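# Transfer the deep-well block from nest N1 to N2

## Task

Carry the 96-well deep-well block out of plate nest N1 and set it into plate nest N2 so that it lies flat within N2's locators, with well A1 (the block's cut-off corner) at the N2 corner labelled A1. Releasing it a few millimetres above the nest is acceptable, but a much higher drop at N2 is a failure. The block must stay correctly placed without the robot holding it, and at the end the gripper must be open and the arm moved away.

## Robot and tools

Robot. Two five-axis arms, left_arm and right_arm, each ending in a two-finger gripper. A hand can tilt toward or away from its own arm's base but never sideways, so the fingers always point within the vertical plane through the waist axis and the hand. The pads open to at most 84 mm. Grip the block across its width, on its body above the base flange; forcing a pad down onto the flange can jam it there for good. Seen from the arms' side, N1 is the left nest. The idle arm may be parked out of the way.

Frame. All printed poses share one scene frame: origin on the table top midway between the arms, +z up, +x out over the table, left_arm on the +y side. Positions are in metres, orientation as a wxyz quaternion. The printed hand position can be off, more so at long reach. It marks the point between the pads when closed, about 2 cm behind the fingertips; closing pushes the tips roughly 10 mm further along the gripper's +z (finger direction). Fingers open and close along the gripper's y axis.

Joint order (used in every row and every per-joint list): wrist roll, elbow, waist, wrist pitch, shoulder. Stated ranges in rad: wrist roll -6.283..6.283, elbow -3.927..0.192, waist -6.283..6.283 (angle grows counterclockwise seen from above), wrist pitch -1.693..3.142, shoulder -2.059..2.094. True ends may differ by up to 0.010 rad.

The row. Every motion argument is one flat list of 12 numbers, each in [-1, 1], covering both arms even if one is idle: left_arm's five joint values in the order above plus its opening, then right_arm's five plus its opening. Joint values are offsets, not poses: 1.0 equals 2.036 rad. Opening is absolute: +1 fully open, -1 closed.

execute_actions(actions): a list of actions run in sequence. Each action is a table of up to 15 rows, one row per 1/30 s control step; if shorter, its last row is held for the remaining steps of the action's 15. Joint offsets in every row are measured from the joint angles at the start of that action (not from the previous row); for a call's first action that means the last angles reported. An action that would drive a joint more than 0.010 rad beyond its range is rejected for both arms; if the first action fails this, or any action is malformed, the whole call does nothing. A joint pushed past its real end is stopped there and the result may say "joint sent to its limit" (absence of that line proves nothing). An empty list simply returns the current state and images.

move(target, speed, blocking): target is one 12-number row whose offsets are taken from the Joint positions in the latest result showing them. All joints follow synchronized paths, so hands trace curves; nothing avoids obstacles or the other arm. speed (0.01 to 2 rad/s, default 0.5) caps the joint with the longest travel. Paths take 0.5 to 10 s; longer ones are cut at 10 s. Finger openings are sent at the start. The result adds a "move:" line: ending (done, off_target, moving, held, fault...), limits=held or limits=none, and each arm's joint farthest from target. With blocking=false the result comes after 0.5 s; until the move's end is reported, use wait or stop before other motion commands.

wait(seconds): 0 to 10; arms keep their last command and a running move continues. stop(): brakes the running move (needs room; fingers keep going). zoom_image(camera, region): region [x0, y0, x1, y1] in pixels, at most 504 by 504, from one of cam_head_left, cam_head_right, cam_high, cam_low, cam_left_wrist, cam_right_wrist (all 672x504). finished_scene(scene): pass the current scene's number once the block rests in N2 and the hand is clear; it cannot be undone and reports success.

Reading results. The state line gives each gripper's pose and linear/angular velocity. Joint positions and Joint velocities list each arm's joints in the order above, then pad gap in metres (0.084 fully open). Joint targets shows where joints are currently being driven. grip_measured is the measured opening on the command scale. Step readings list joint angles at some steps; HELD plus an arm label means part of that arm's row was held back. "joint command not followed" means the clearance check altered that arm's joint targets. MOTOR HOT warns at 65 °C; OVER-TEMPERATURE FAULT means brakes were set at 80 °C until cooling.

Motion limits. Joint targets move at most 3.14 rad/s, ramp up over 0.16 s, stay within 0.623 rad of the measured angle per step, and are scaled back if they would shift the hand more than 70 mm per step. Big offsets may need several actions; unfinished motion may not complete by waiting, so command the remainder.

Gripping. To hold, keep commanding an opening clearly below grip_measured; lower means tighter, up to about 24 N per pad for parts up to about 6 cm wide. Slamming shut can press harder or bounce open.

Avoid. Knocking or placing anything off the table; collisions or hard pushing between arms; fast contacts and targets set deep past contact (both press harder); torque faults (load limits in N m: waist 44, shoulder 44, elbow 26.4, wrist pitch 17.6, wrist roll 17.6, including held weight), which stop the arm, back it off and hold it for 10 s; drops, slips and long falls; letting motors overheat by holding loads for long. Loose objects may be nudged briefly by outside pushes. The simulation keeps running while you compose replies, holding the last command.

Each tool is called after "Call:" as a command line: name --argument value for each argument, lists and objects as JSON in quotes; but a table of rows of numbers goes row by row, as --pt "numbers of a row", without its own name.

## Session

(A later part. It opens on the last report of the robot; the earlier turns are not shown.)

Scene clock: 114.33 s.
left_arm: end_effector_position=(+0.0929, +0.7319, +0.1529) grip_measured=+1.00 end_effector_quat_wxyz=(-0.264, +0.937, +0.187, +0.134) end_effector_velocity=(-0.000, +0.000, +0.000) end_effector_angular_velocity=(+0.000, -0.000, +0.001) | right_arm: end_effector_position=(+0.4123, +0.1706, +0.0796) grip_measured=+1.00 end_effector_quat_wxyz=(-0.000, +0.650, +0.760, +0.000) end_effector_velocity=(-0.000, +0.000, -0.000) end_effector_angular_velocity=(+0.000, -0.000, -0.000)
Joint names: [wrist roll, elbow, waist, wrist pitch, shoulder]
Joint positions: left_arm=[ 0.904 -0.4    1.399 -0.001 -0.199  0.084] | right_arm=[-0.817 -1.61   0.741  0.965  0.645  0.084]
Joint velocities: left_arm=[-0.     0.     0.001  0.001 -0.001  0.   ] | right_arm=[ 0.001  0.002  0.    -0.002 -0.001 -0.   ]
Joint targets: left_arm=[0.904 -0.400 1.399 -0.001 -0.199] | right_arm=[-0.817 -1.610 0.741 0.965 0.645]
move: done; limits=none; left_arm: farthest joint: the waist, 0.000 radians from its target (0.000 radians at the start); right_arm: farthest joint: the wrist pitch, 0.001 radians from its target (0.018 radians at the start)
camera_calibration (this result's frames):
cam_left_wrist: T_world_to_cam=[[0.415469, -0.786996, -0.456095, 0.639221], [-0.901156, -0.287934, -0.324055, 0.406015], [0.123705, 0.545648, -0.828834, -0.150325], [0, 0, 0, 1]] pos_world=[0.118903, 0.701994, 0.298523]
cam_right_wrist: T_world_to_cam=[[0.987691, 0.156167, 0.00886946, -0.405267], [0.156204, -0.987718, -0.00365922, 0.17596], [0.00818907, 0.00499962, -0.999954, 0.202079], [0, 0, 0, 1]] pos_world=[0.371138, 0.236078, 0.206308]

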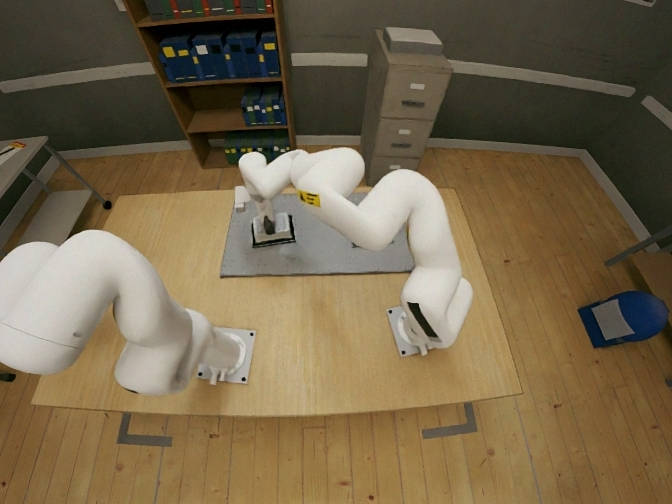

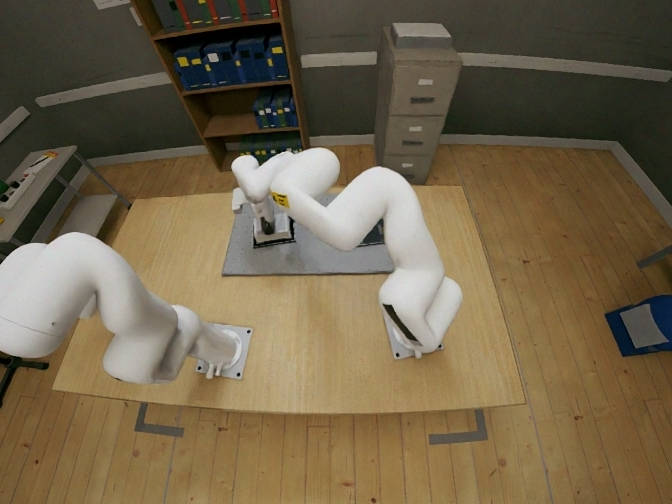

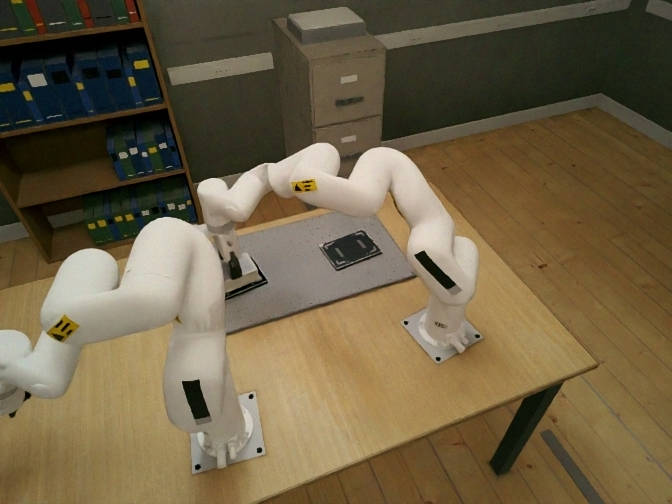

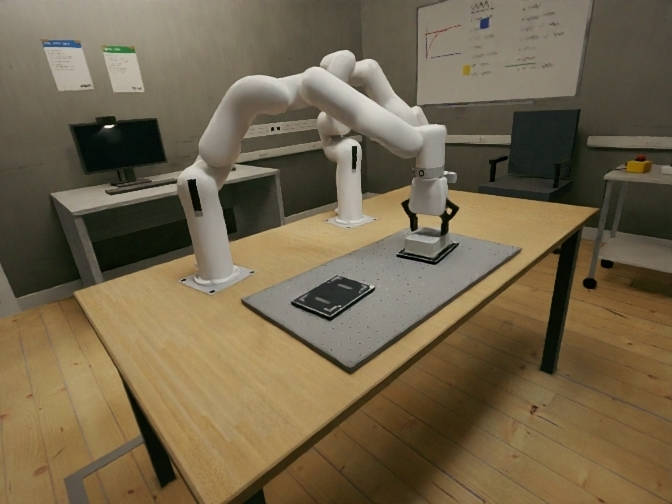

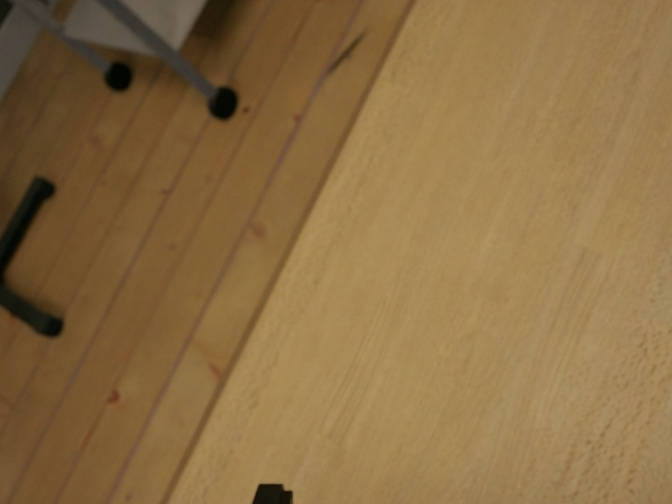

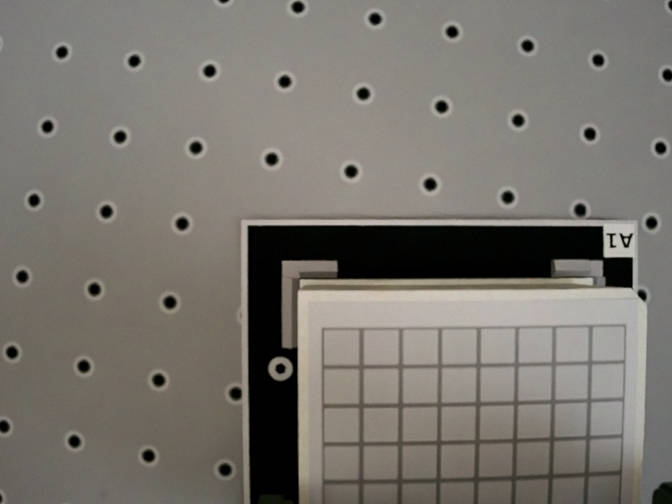

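Call:
move --target '[0, 0, 0, 0, 0, 1, 0, 0.007697, 0, -0.030054, 0.022357, 1]' --speed 0.05

Call:
zoom_image --camera "cam_low" --region '[385, 180, 475, 270]'

Scene clock: 127.13 s.
left_arm: end_effector_position=(+0.0929, +0.7319, +0.1529) grip_measured=+1.00 end_effector_quat_wxyz=(-0.264, +0.937, +0.187, +0.134) end_effector_velocity=(-0.000, +0.000, -0.000) end_effector_angular_velocity=(+0.000, -0.000, +0.001) | right_arm: end_effector_position=(+0.4123, +0.1707, +0.0502) grip_measured=+1.00 end_effector_quat_wxyz=(-0.000, +0.650, +0.760, +0.000) end_effector_velocity=(+0.001, -0.001, -0.001) end_effector_angular_velocity=(-0.000, +0.000, -0.003)
Joint names: [wrist roll, elbow, waist, wrist pitch, shoulder]
Joint positions: left_arm=[ 0.904 -0.4    1.399 -0.001 -0.199  0.084] | right_arm=[-0.817 -1.595  0.741  0.904  0.69   0.084]
Joint velocities: left_arm=[-0.001 -0.     0.001 -0.001  0.001 -0.   ] | right_arm=[ 0.001  0.001 -0.002 -0.002  0.001  0.   ]
Joint targets: left_arm=[0.904 -0.400 1.399 -0.001 -0.199] | right_arm=[-0.817 -1.595 0.741 0.904 0.690]
move: done; limits=none; left_arm: farthest joint: the waist, 0.000 radians from its target (0.000 radians at the start); right_arm: farthest joint: the waist, 0.000 radians from its target (0.000 radians at the start)
camera_calibration (this result's frames):
cam_left_wrist: T_world_to_cam=[[0.415469, -0.786996, -0.456095, 0.639221], [-0.901156, -0.287934, -0.324055, 0.406015], [0.123705, 0.545648, -0.828834, -0.150325], [0, 0, 0, 1]] pos_world=[0.118903, 0.701994, 0.298523]
cam_right_wrist: T_world_to_cam=[[0.987693, 0.156141, 0.00903944, -0.405095], [0.15618, -0.987721, -0.00381884, 0.175931], [0.00833217, 0.00518363, -0.999952, 0.172587], [0, 0, 0, 1]] pos_world=[0.371195, 0.236128, 0.176912]

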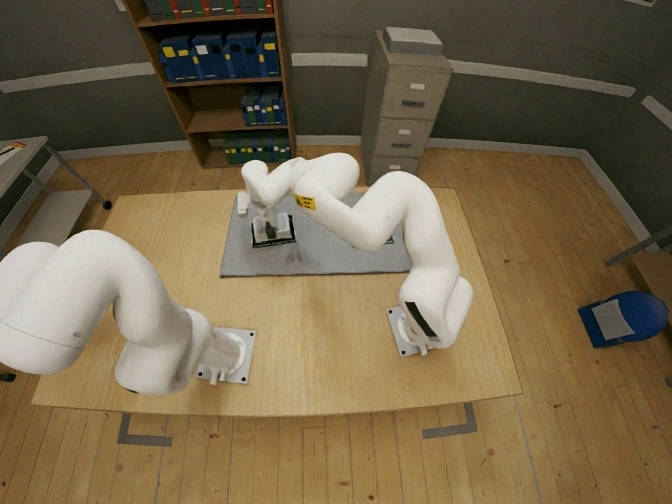

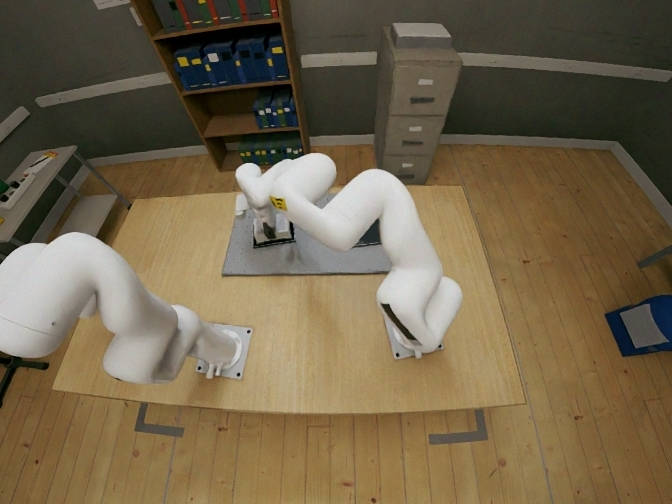

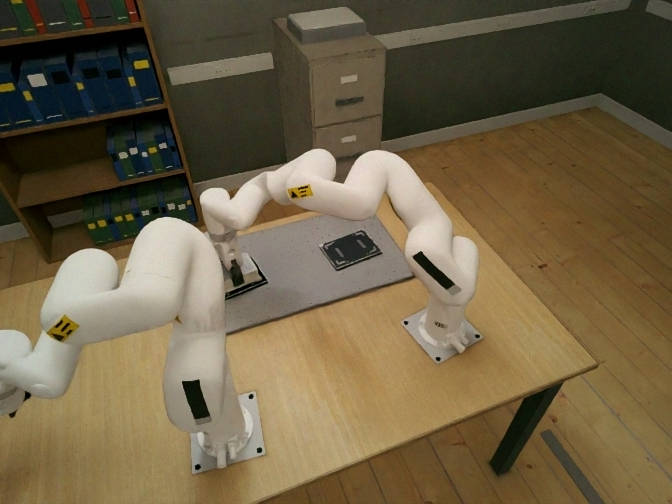

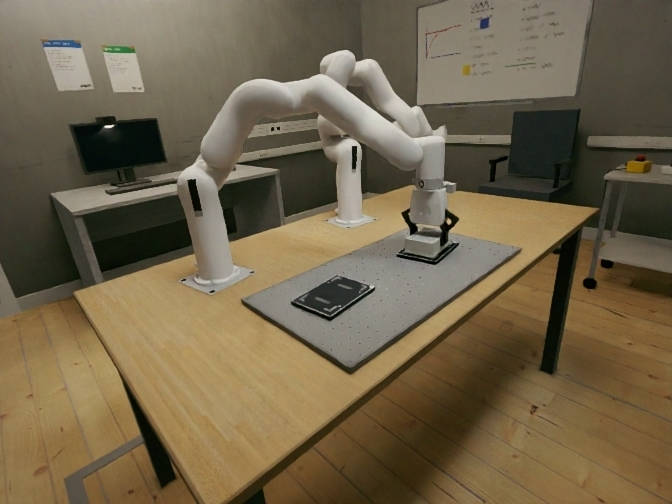

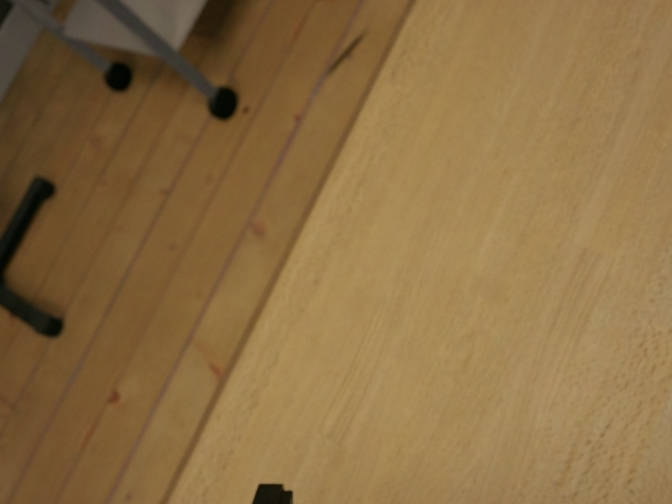

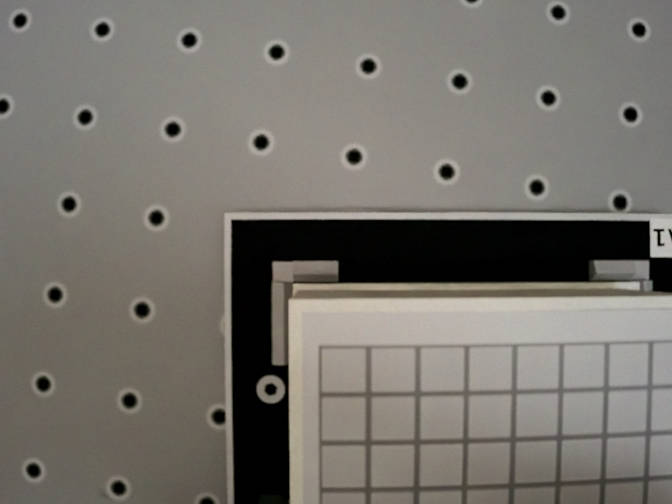

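Region (385, 180, 475, 270) of cam_low's 672x504 image, scaled by 5.600, with more detail than that image has.

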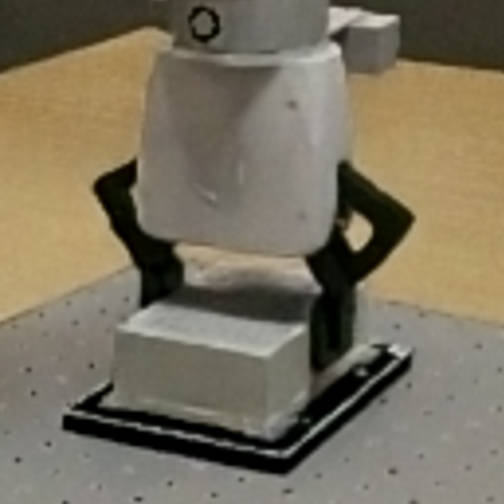

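Call:
execute_actions --actions '[[[0,0,0,0,0,1,0,0,0,0,0,0.96],[0,0,0,0,0,1,0,0,0,0,0,0.93],[0,0,0,0,0,1,0,0,0,0,0,0.9],[0,0,0,0,0,1,0,0,0,0,0,0.87],[0,0,0,0,0,1,0,0,0,0,0,0.84],[0,0,0,0,0,1,0,0,0,0,0,0.8],[0,0,0,0,0,1,0,0,0,0,0,0.7],[0,0,0,0,0,1,0,0,0,0,0,0.6],[0,0,0,0,0,1,0,0,0,0,0,0.45],[0,0,0,0,0,1,0,0,0,0,0,0.3],[0,0,0,0,0,1,0,0,0,0,0,0.1],[0,0,0,0,0,1,0,0,0,0,0,-0.1],[0,0,0,0,0,1,0,0,0,0,0,-0.3],[0,0,0,0,0,1,0,0,0,0,0,-0.5],[0,0,0,0,0,1,0,0,0,0,0,-0.6]]]'

Call:
zoom_image --camera "cam_right_wrist" --region '[210, 200, 420, 420]'

Call:
zoom_image --camera "cam_right_wrist" --region '[552, 200, 672, 320]'

Scene clock: 132.10 s.
left_arm: end_effector_position=(+0.0929, +0.7319, +0.1529) grip_measured=+1.00 end_effector_quat_wxyz=(-0.264, +0.937, +0.187, +0.134) end_effector_velocity=(+0.000, -0.000, -0.000) end_effector_angular_velocity=(-0.000, +0.001, -0.002) | right_arm: end_effector_position=(+0.4125, +0.1707, +0.0502) grip_measured=+0.96 end_effector_quat_wxyz=(-0.000, +0.650, +0.760, +0.001) end_effector_velocity=(+0.001, -0.001, +0.000) end_effector_angular_velocity=(-0.000, +0.000, -0.002)
Joint names: [wrist roll, elbow, waist, wrist pitch, shoulder]
Joint positions: left_arm=[ 0.904 -0.4    1.399 -0.001 -0.199  0.084] | right_arm=[-0.817 -1.595  0.741  0.904  0.69   0.083]
Joint velocities: left_arm=[ 0.001 -0.    -0.001  0.     0.001  0.   ] | right_arm=[ 0.     0.    -0.002  0.    -0.001  0.   ]
Joint targets: left_arm=[0.904 -0.400 1.399 -0.001 -0.199] | right_arm=[-0.817 -1.595 0.741 0.904 0.690]
Step readings (joint positions):
0: left_arm=[0.904 -0.400 1.399 -0.001 -0.199] | right_arm=[-0.817 -1.595 0.741 0.904 0.690]
1: left_arm=[0.904 -0.400 1.399 -0.001 -0.199] | right_arm=[-0.817 -1.595 0.741 0.904 0.690]
2: left_arm=[0.904 -0.400 1.399 -0.001 -0.199] | right_arm=[-0.817 -1.595 0.741 0.903 0.690]
4: left_arm=[0.904 -0.400 1.399 -0.001 -0.199] | right_arm=[-0.817 -1.595 0.741 0.904 0.690]
8: left_arm=[0.904 -0.400 1.399 -0.001 -0.199] | right_arm=[-0.817 -1.595 0.741 0.904 0.690]
15: Joint positions above
camera_calibration (this result's frames):
cam_left_wrist: T_world_to_cam=[[0.415469, -0.786996, -0.456095, 0.639221], [-0.901156, -0.287934, -0.324055, 0.406015], [0.123705, 0.545648, -0.828834, -0.150325], [0, 0, 0, 1]] pos_world=[0.118903, 0.701994, 0.298523]
cam_right_wrist: T_world_to_cam=[[0.987716, 0.155988, 0.00921623, -0.405206], [0.15603, -0.987744, -0.00398486, 0.175991], [0.00848169, 0.00537392, -0.99995, 0.172531], [0, 0, 0, 1]] pos_world=[0.371306, 0.236115, 0.176958]

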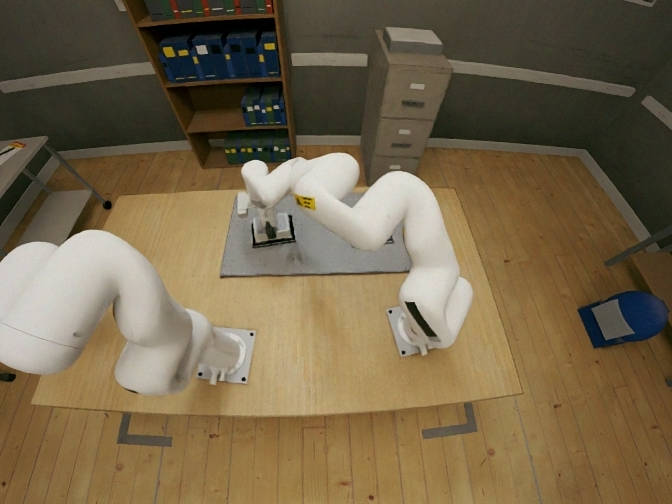

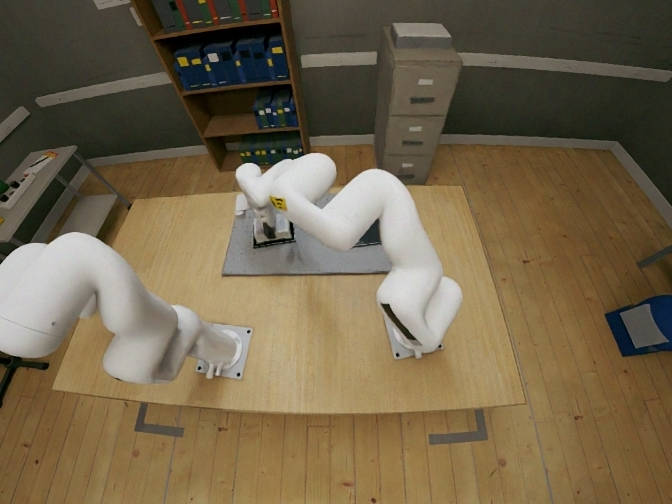

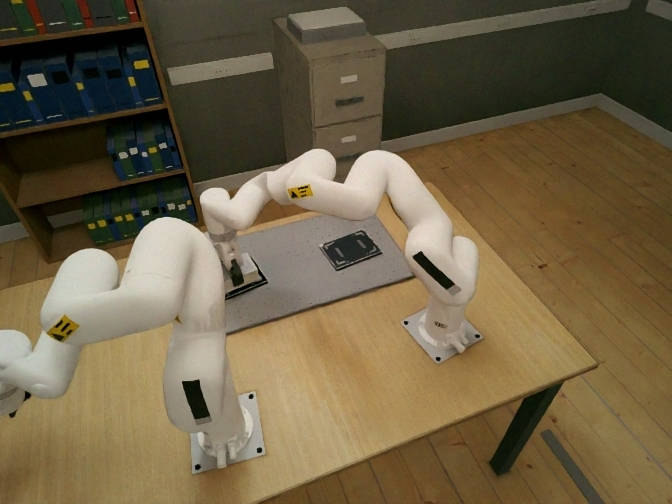

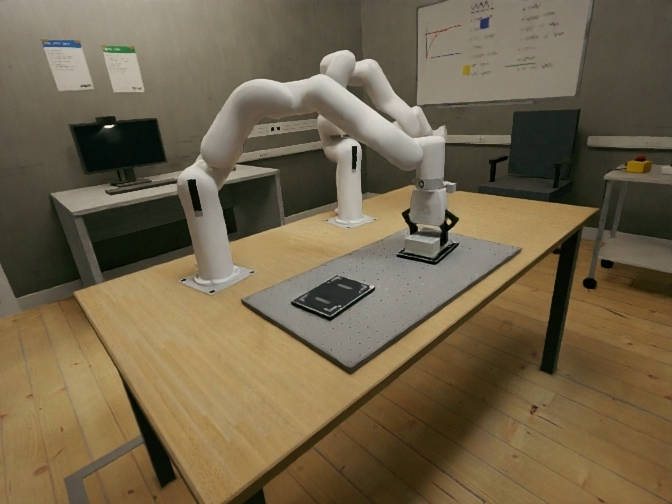

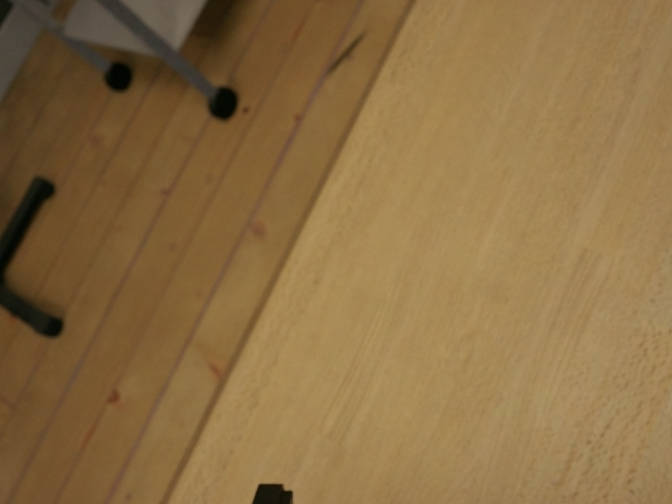

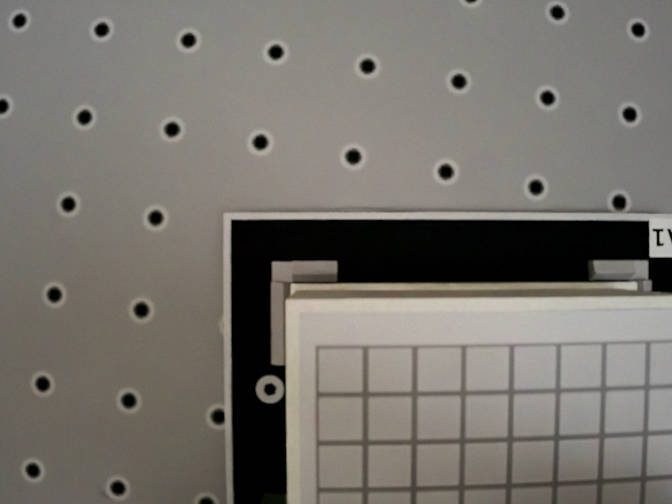

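Region (210, 200, 420, 420) of cam_right_wrist's 672x504 image, scaled by 2.291, with more detail than that image has; it fills the left 481 columns of this view, and the rest is white.

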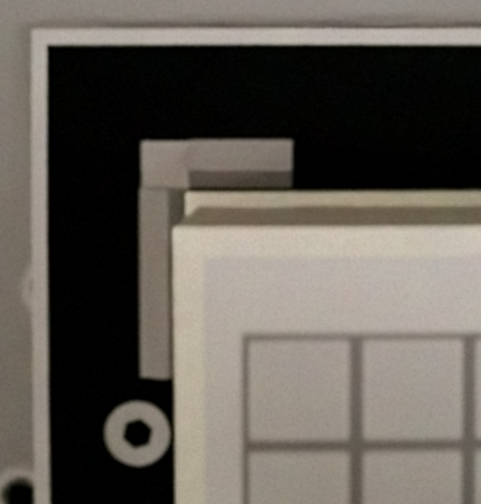

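Region (552, 200, 672, 320) of cam_right_wrist's 672x504 image, scaled by 4.200, with more detail than that image has.

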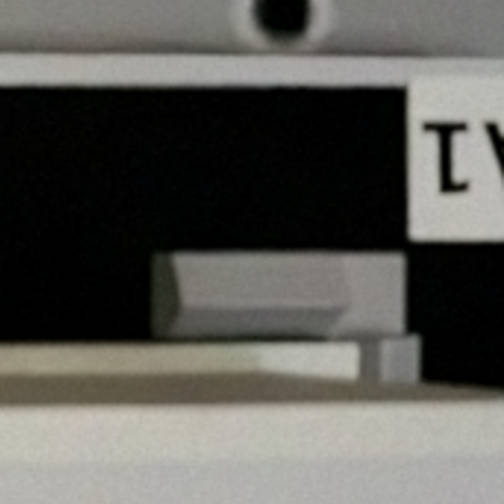

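Call:
move --target '[0, 0, 0, 0, 0, 1, 0, -0.00389, -0.0001, 0.01525, -0.01136, -0.6]' --speed 0.05

Scene clock: 150.60 s.
left_arm: end_effector_position=(+0.0929, +0.7319, +0.1529) grip_measured=+1.00 end_effector_quat_wxyz=(-0.264, +0.937, +0.187, +0.134) end_effector_velocity=(-0.000, -0.000, -0.000) end_effector_angular_velocity=(-0.001, -0.000, +0.000) | right_arm: end_effector_position=(+0.4126, +0.1707, +0.0650) grip_measured=+0.96 end_effector_quat_wxyz=(-0.000, +0.650, +0.760, +0.000) end_effector_velocity=(-0.001, +0.000, +0.000) end_effector_angular_velocity=(-0.001, +0.000, +0.001)
Joint names: [wrist roll, elbow, waist, wrist pitch, shoulder]
Joint positions: left_arm=[ 0.904 -0.4    1.399 -0.001 -0.199  0.084] | right_arm=[-0.817 -1.603  0.74   0.935  0.667  0.083]
Joint velocities: left_arm=[-0.001  0.     0.     0.     0.     0.   ] | right_arm=[ 0.001 -0.001  0.001  0.002  0.    -0.   ]
Joint targets: left_arm=[0.904 -0.400 1.399 -0.001 -0.199] | right_arm=[-0.817 -1.603 0.740 0.935 0.667]
move: done; limits=none; left_arm: farthest joint: the waist, 0.000 radians from its target (0.000 radians at the start); right_arm: farthest joint: the waist, 0.000 radians from its target (0.000 radians at the start)
camera_calibration (this result's frames):
cam_left_wrist: T_world_to_cam=[[0.415469, -0.786996, -0.456095, 0.639221], [-0.901156, -0.287934, -0.324055, 0.406015], [0.123705, 0.545648, -0.828834, -0.150325], [0, 0, 0, 1]] pos_world=[0.118903, 0.701994, 0.298523]
cam_right_wrist: T_world_to_cam=[[0.987747, 0.155806, 0.0089712, -0.405446], [0.155845, -0.987774, -0.00375477, 0.176088], [0.00827651, 0.00510688, -0.999953, 0.187431], [0, 0, 0, 1]] pos_world=[0.371484, 0.236149, 0.19172]

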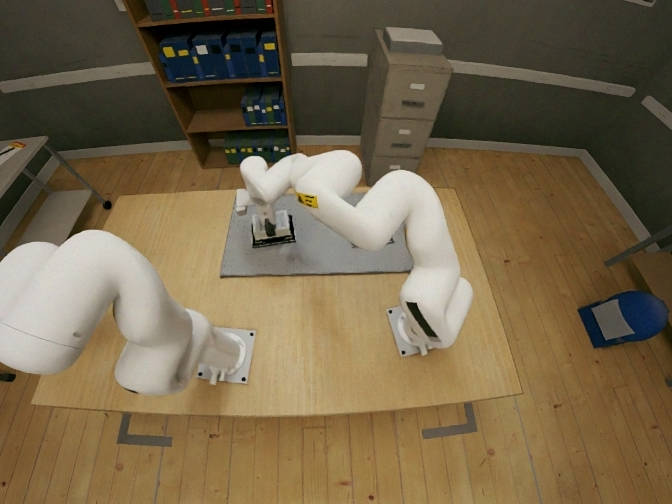

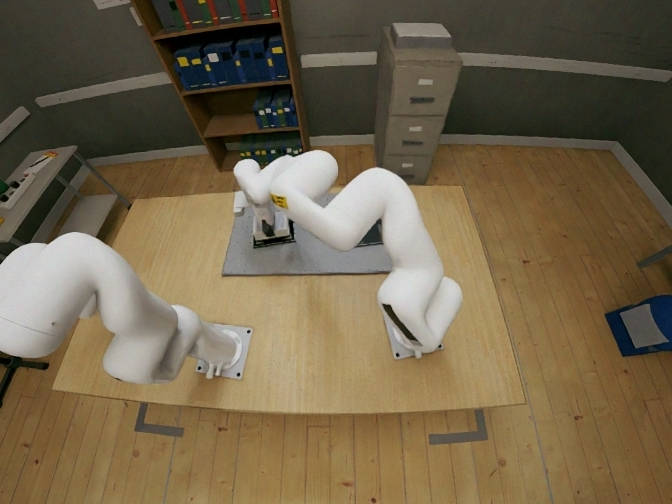

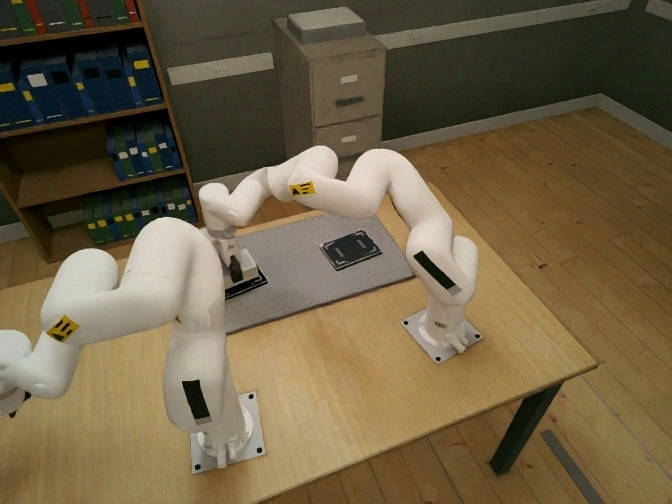

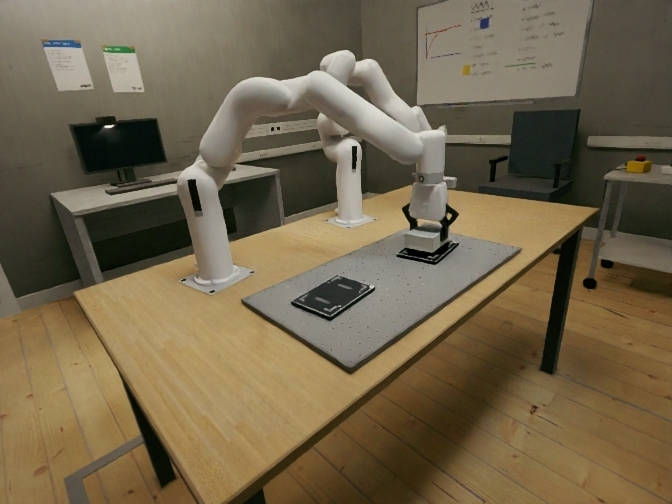

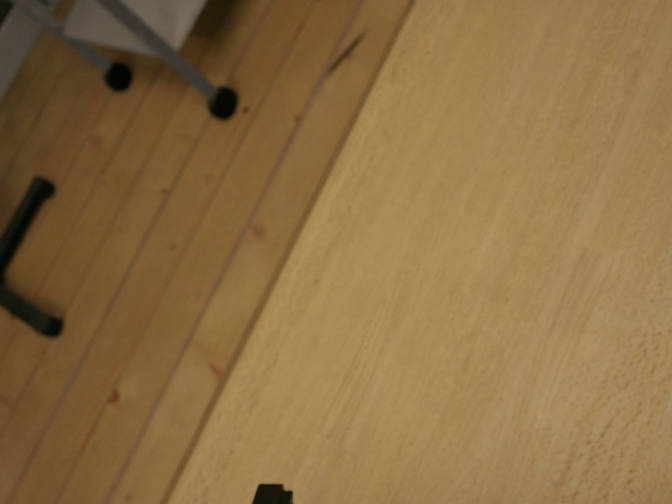

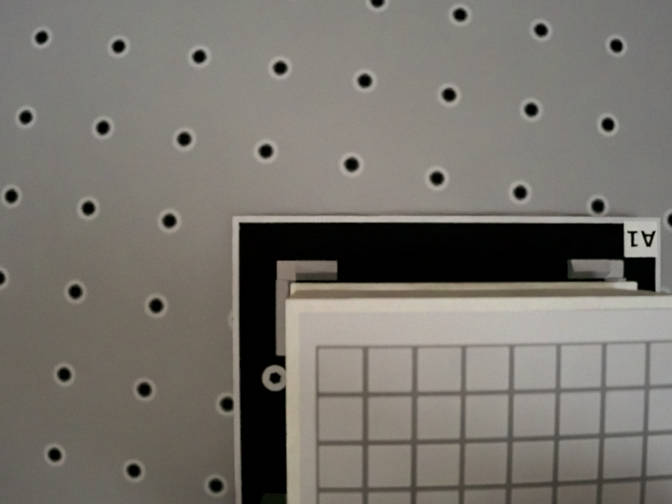

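Call:
zoom_image --camera "cam_right_wrist" --region '[220, 200, 360, 400]'

Call:
zoom_image --camera "cam_right_wrist" --region '[552, 200, 672, 320]'

Region (220, 200, 360, 400) of cam_right_wrist's 672x504 image, scaled by 2.520, with more detail than that image has; it fills the left 353 columns of this view, and the rest is white.

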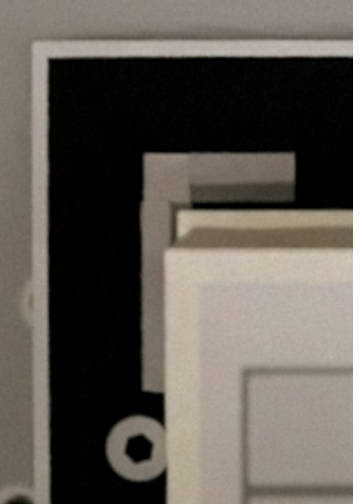

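Region (552, 200, 672, 320) of cam_right_wrist's 672x504 image, scaled by 4.200, with more detail than that image has.

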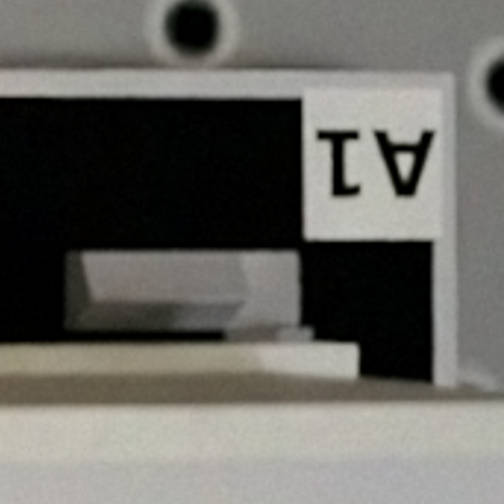

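Call:
move --target '[0, 0, 0, 0, 0, 1, -0.2741, 0.4946, -0.2958, -0.1580, -0.3361, -0.6]' --speed 0.55

Call:
zoom_image --camera "cam_right_wrist" --region '[220, 200, 360, 400]'

Call:
zoom_image --camera "cam_right_wrist" --region '[552, 200, 672, 320]'

Scene clock: 160.77 s.
left_arm: end_effector_position=(+0.0929, +0.7319, +0.1529) grip_measured=+1.00 end_effector_quat_wxyz=(-0.264, +0.937, +0.187, +0.134) end_effector_velocity=(-0.000, -0.000, -0.001) end_effector_angular_velocity=(-0.002, +0.000, +0.001) | right_arm: end_effector_position=(+0.4017, -0.1988, +0.0652) grip_measured=+0.96 end_effector_quat_wxyz=(-0.000, +0.666, +0.746, -0.000) end_effector_velocity=(-0.000, -0.001, -0.000) end_effector_angular_velocity=(-0.000, +0.001, -0.001)
Joint names: [wrist roll, elbow, waist, wrist pitch, shoulder]
Joint positions: left_arm=[ 0.904 -0.4    1.399 -0.001 -0.199  0.084] | right_arm=[-1.374 -0.596  0.139  0.613 -0.017  0.083]
Joint velocities: left_arm=[-0.001 -0.     0.001  0.001  0.001 -0.   ] | right_arm=[-0.002  0.003 -0.003 -0.    -0.002  0.   ]
Joint targets: left_arm=[0.904 -0.400 1.399 -0.001 -0.199] | right_arm=[-1.375 -0.596 0.138 0.613 -0.017]
move: done; limits=none; left_arm: farthest joint: the waist, 0.000 radians from its target (0.000 radians at the start); right_arm: farthest joint: the waist, 0.001 radians from its target (0.603 radians at the start)
camera_calibration (this result's frames):
cam_left_wrist: T_world_to_cam=[[0.41547, -0.786996, -0.456095, 0.639221], [-0.901156, -0.287934, -0.324055, 0.406016], [0.123705, 0.545648, -0.828834, -0.150325], [0, 0, 0, 1]] pos_world=[0.118903, 0.701994, 0.298523]
cam_right_wrist: T_world_to_cam=[[0.993649, 0.112218, 0.00828122, -0.348117], [0.112247, -0.993675, -0.00321644, -0.170868], [0.0078679, 0.00412556, -0.999961, 0.18962], [0, 0, 0, 1]] pos_world=[0.363593, -0.131504, 0.191946]

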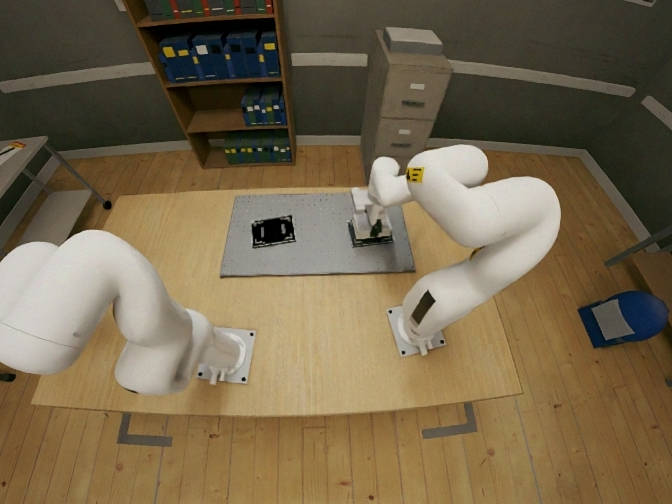

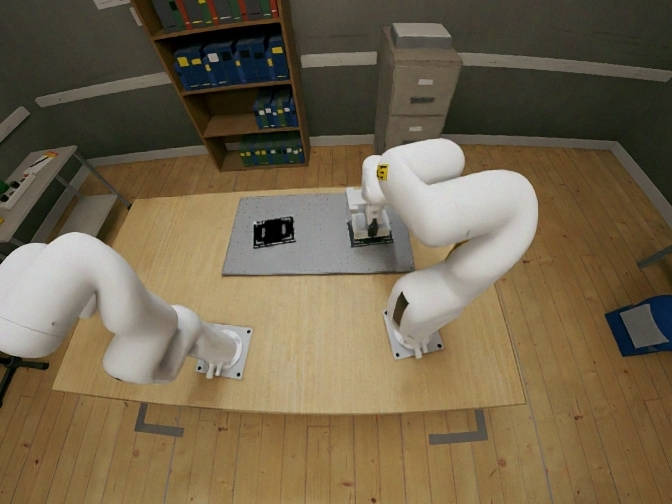

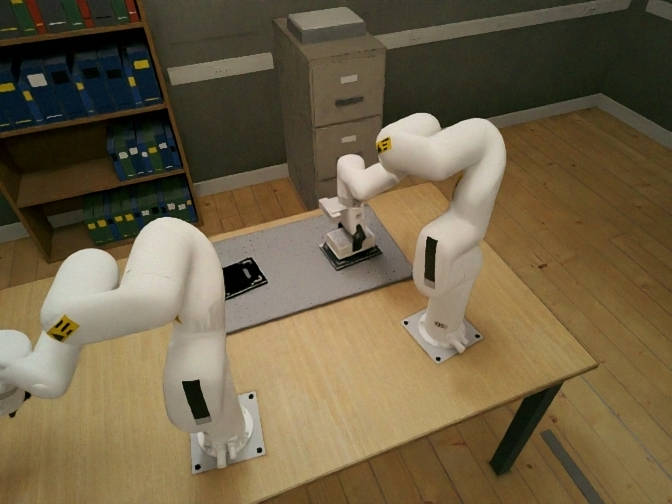

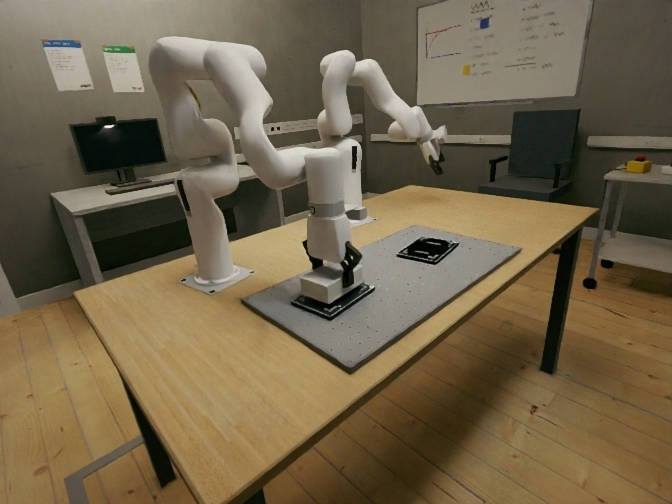

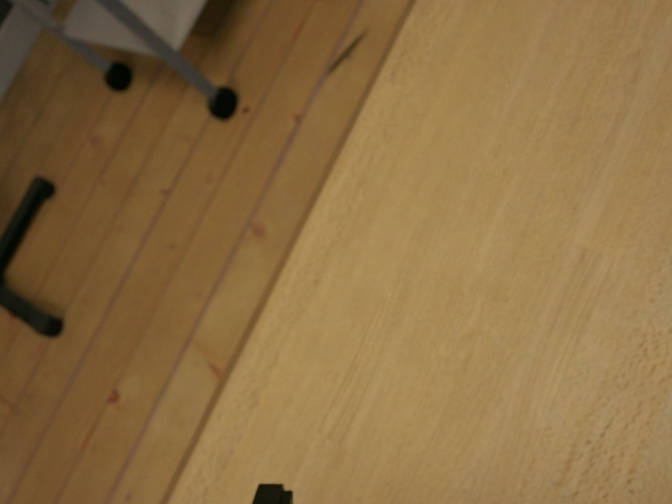

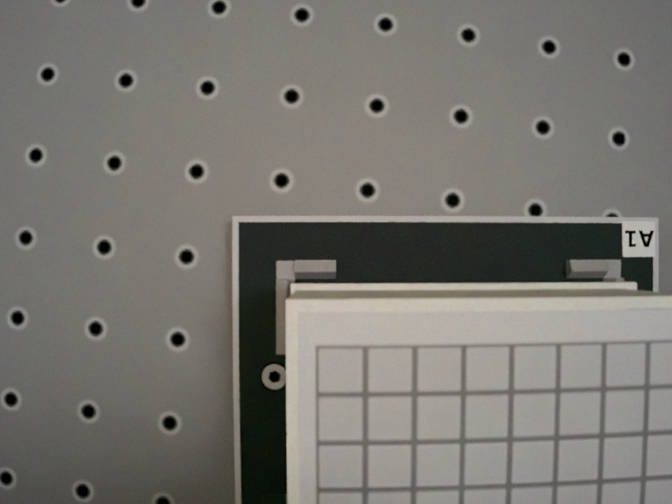

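Region (220, 200, 360, 400) of cam_right_wrist's 672x504 image, scaled by 2.520, with more detail than that image has; it fills the left 353 columns of this view, and the rest is white.

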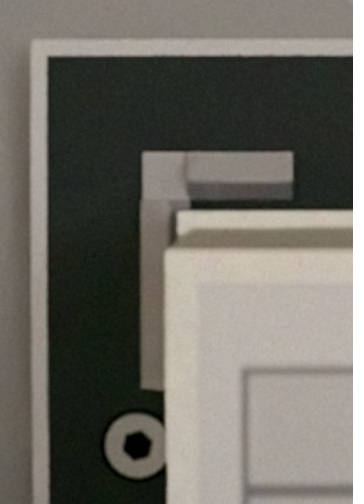

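Region (552, 200, 672, 320) of cam_right_wrist's 672x504 image, scaled by 4.200, with more detail than that image has.

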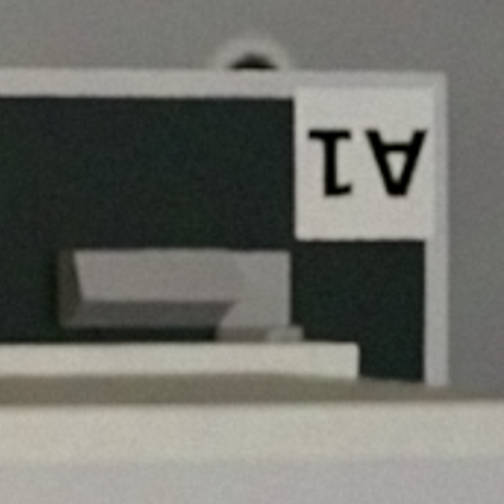

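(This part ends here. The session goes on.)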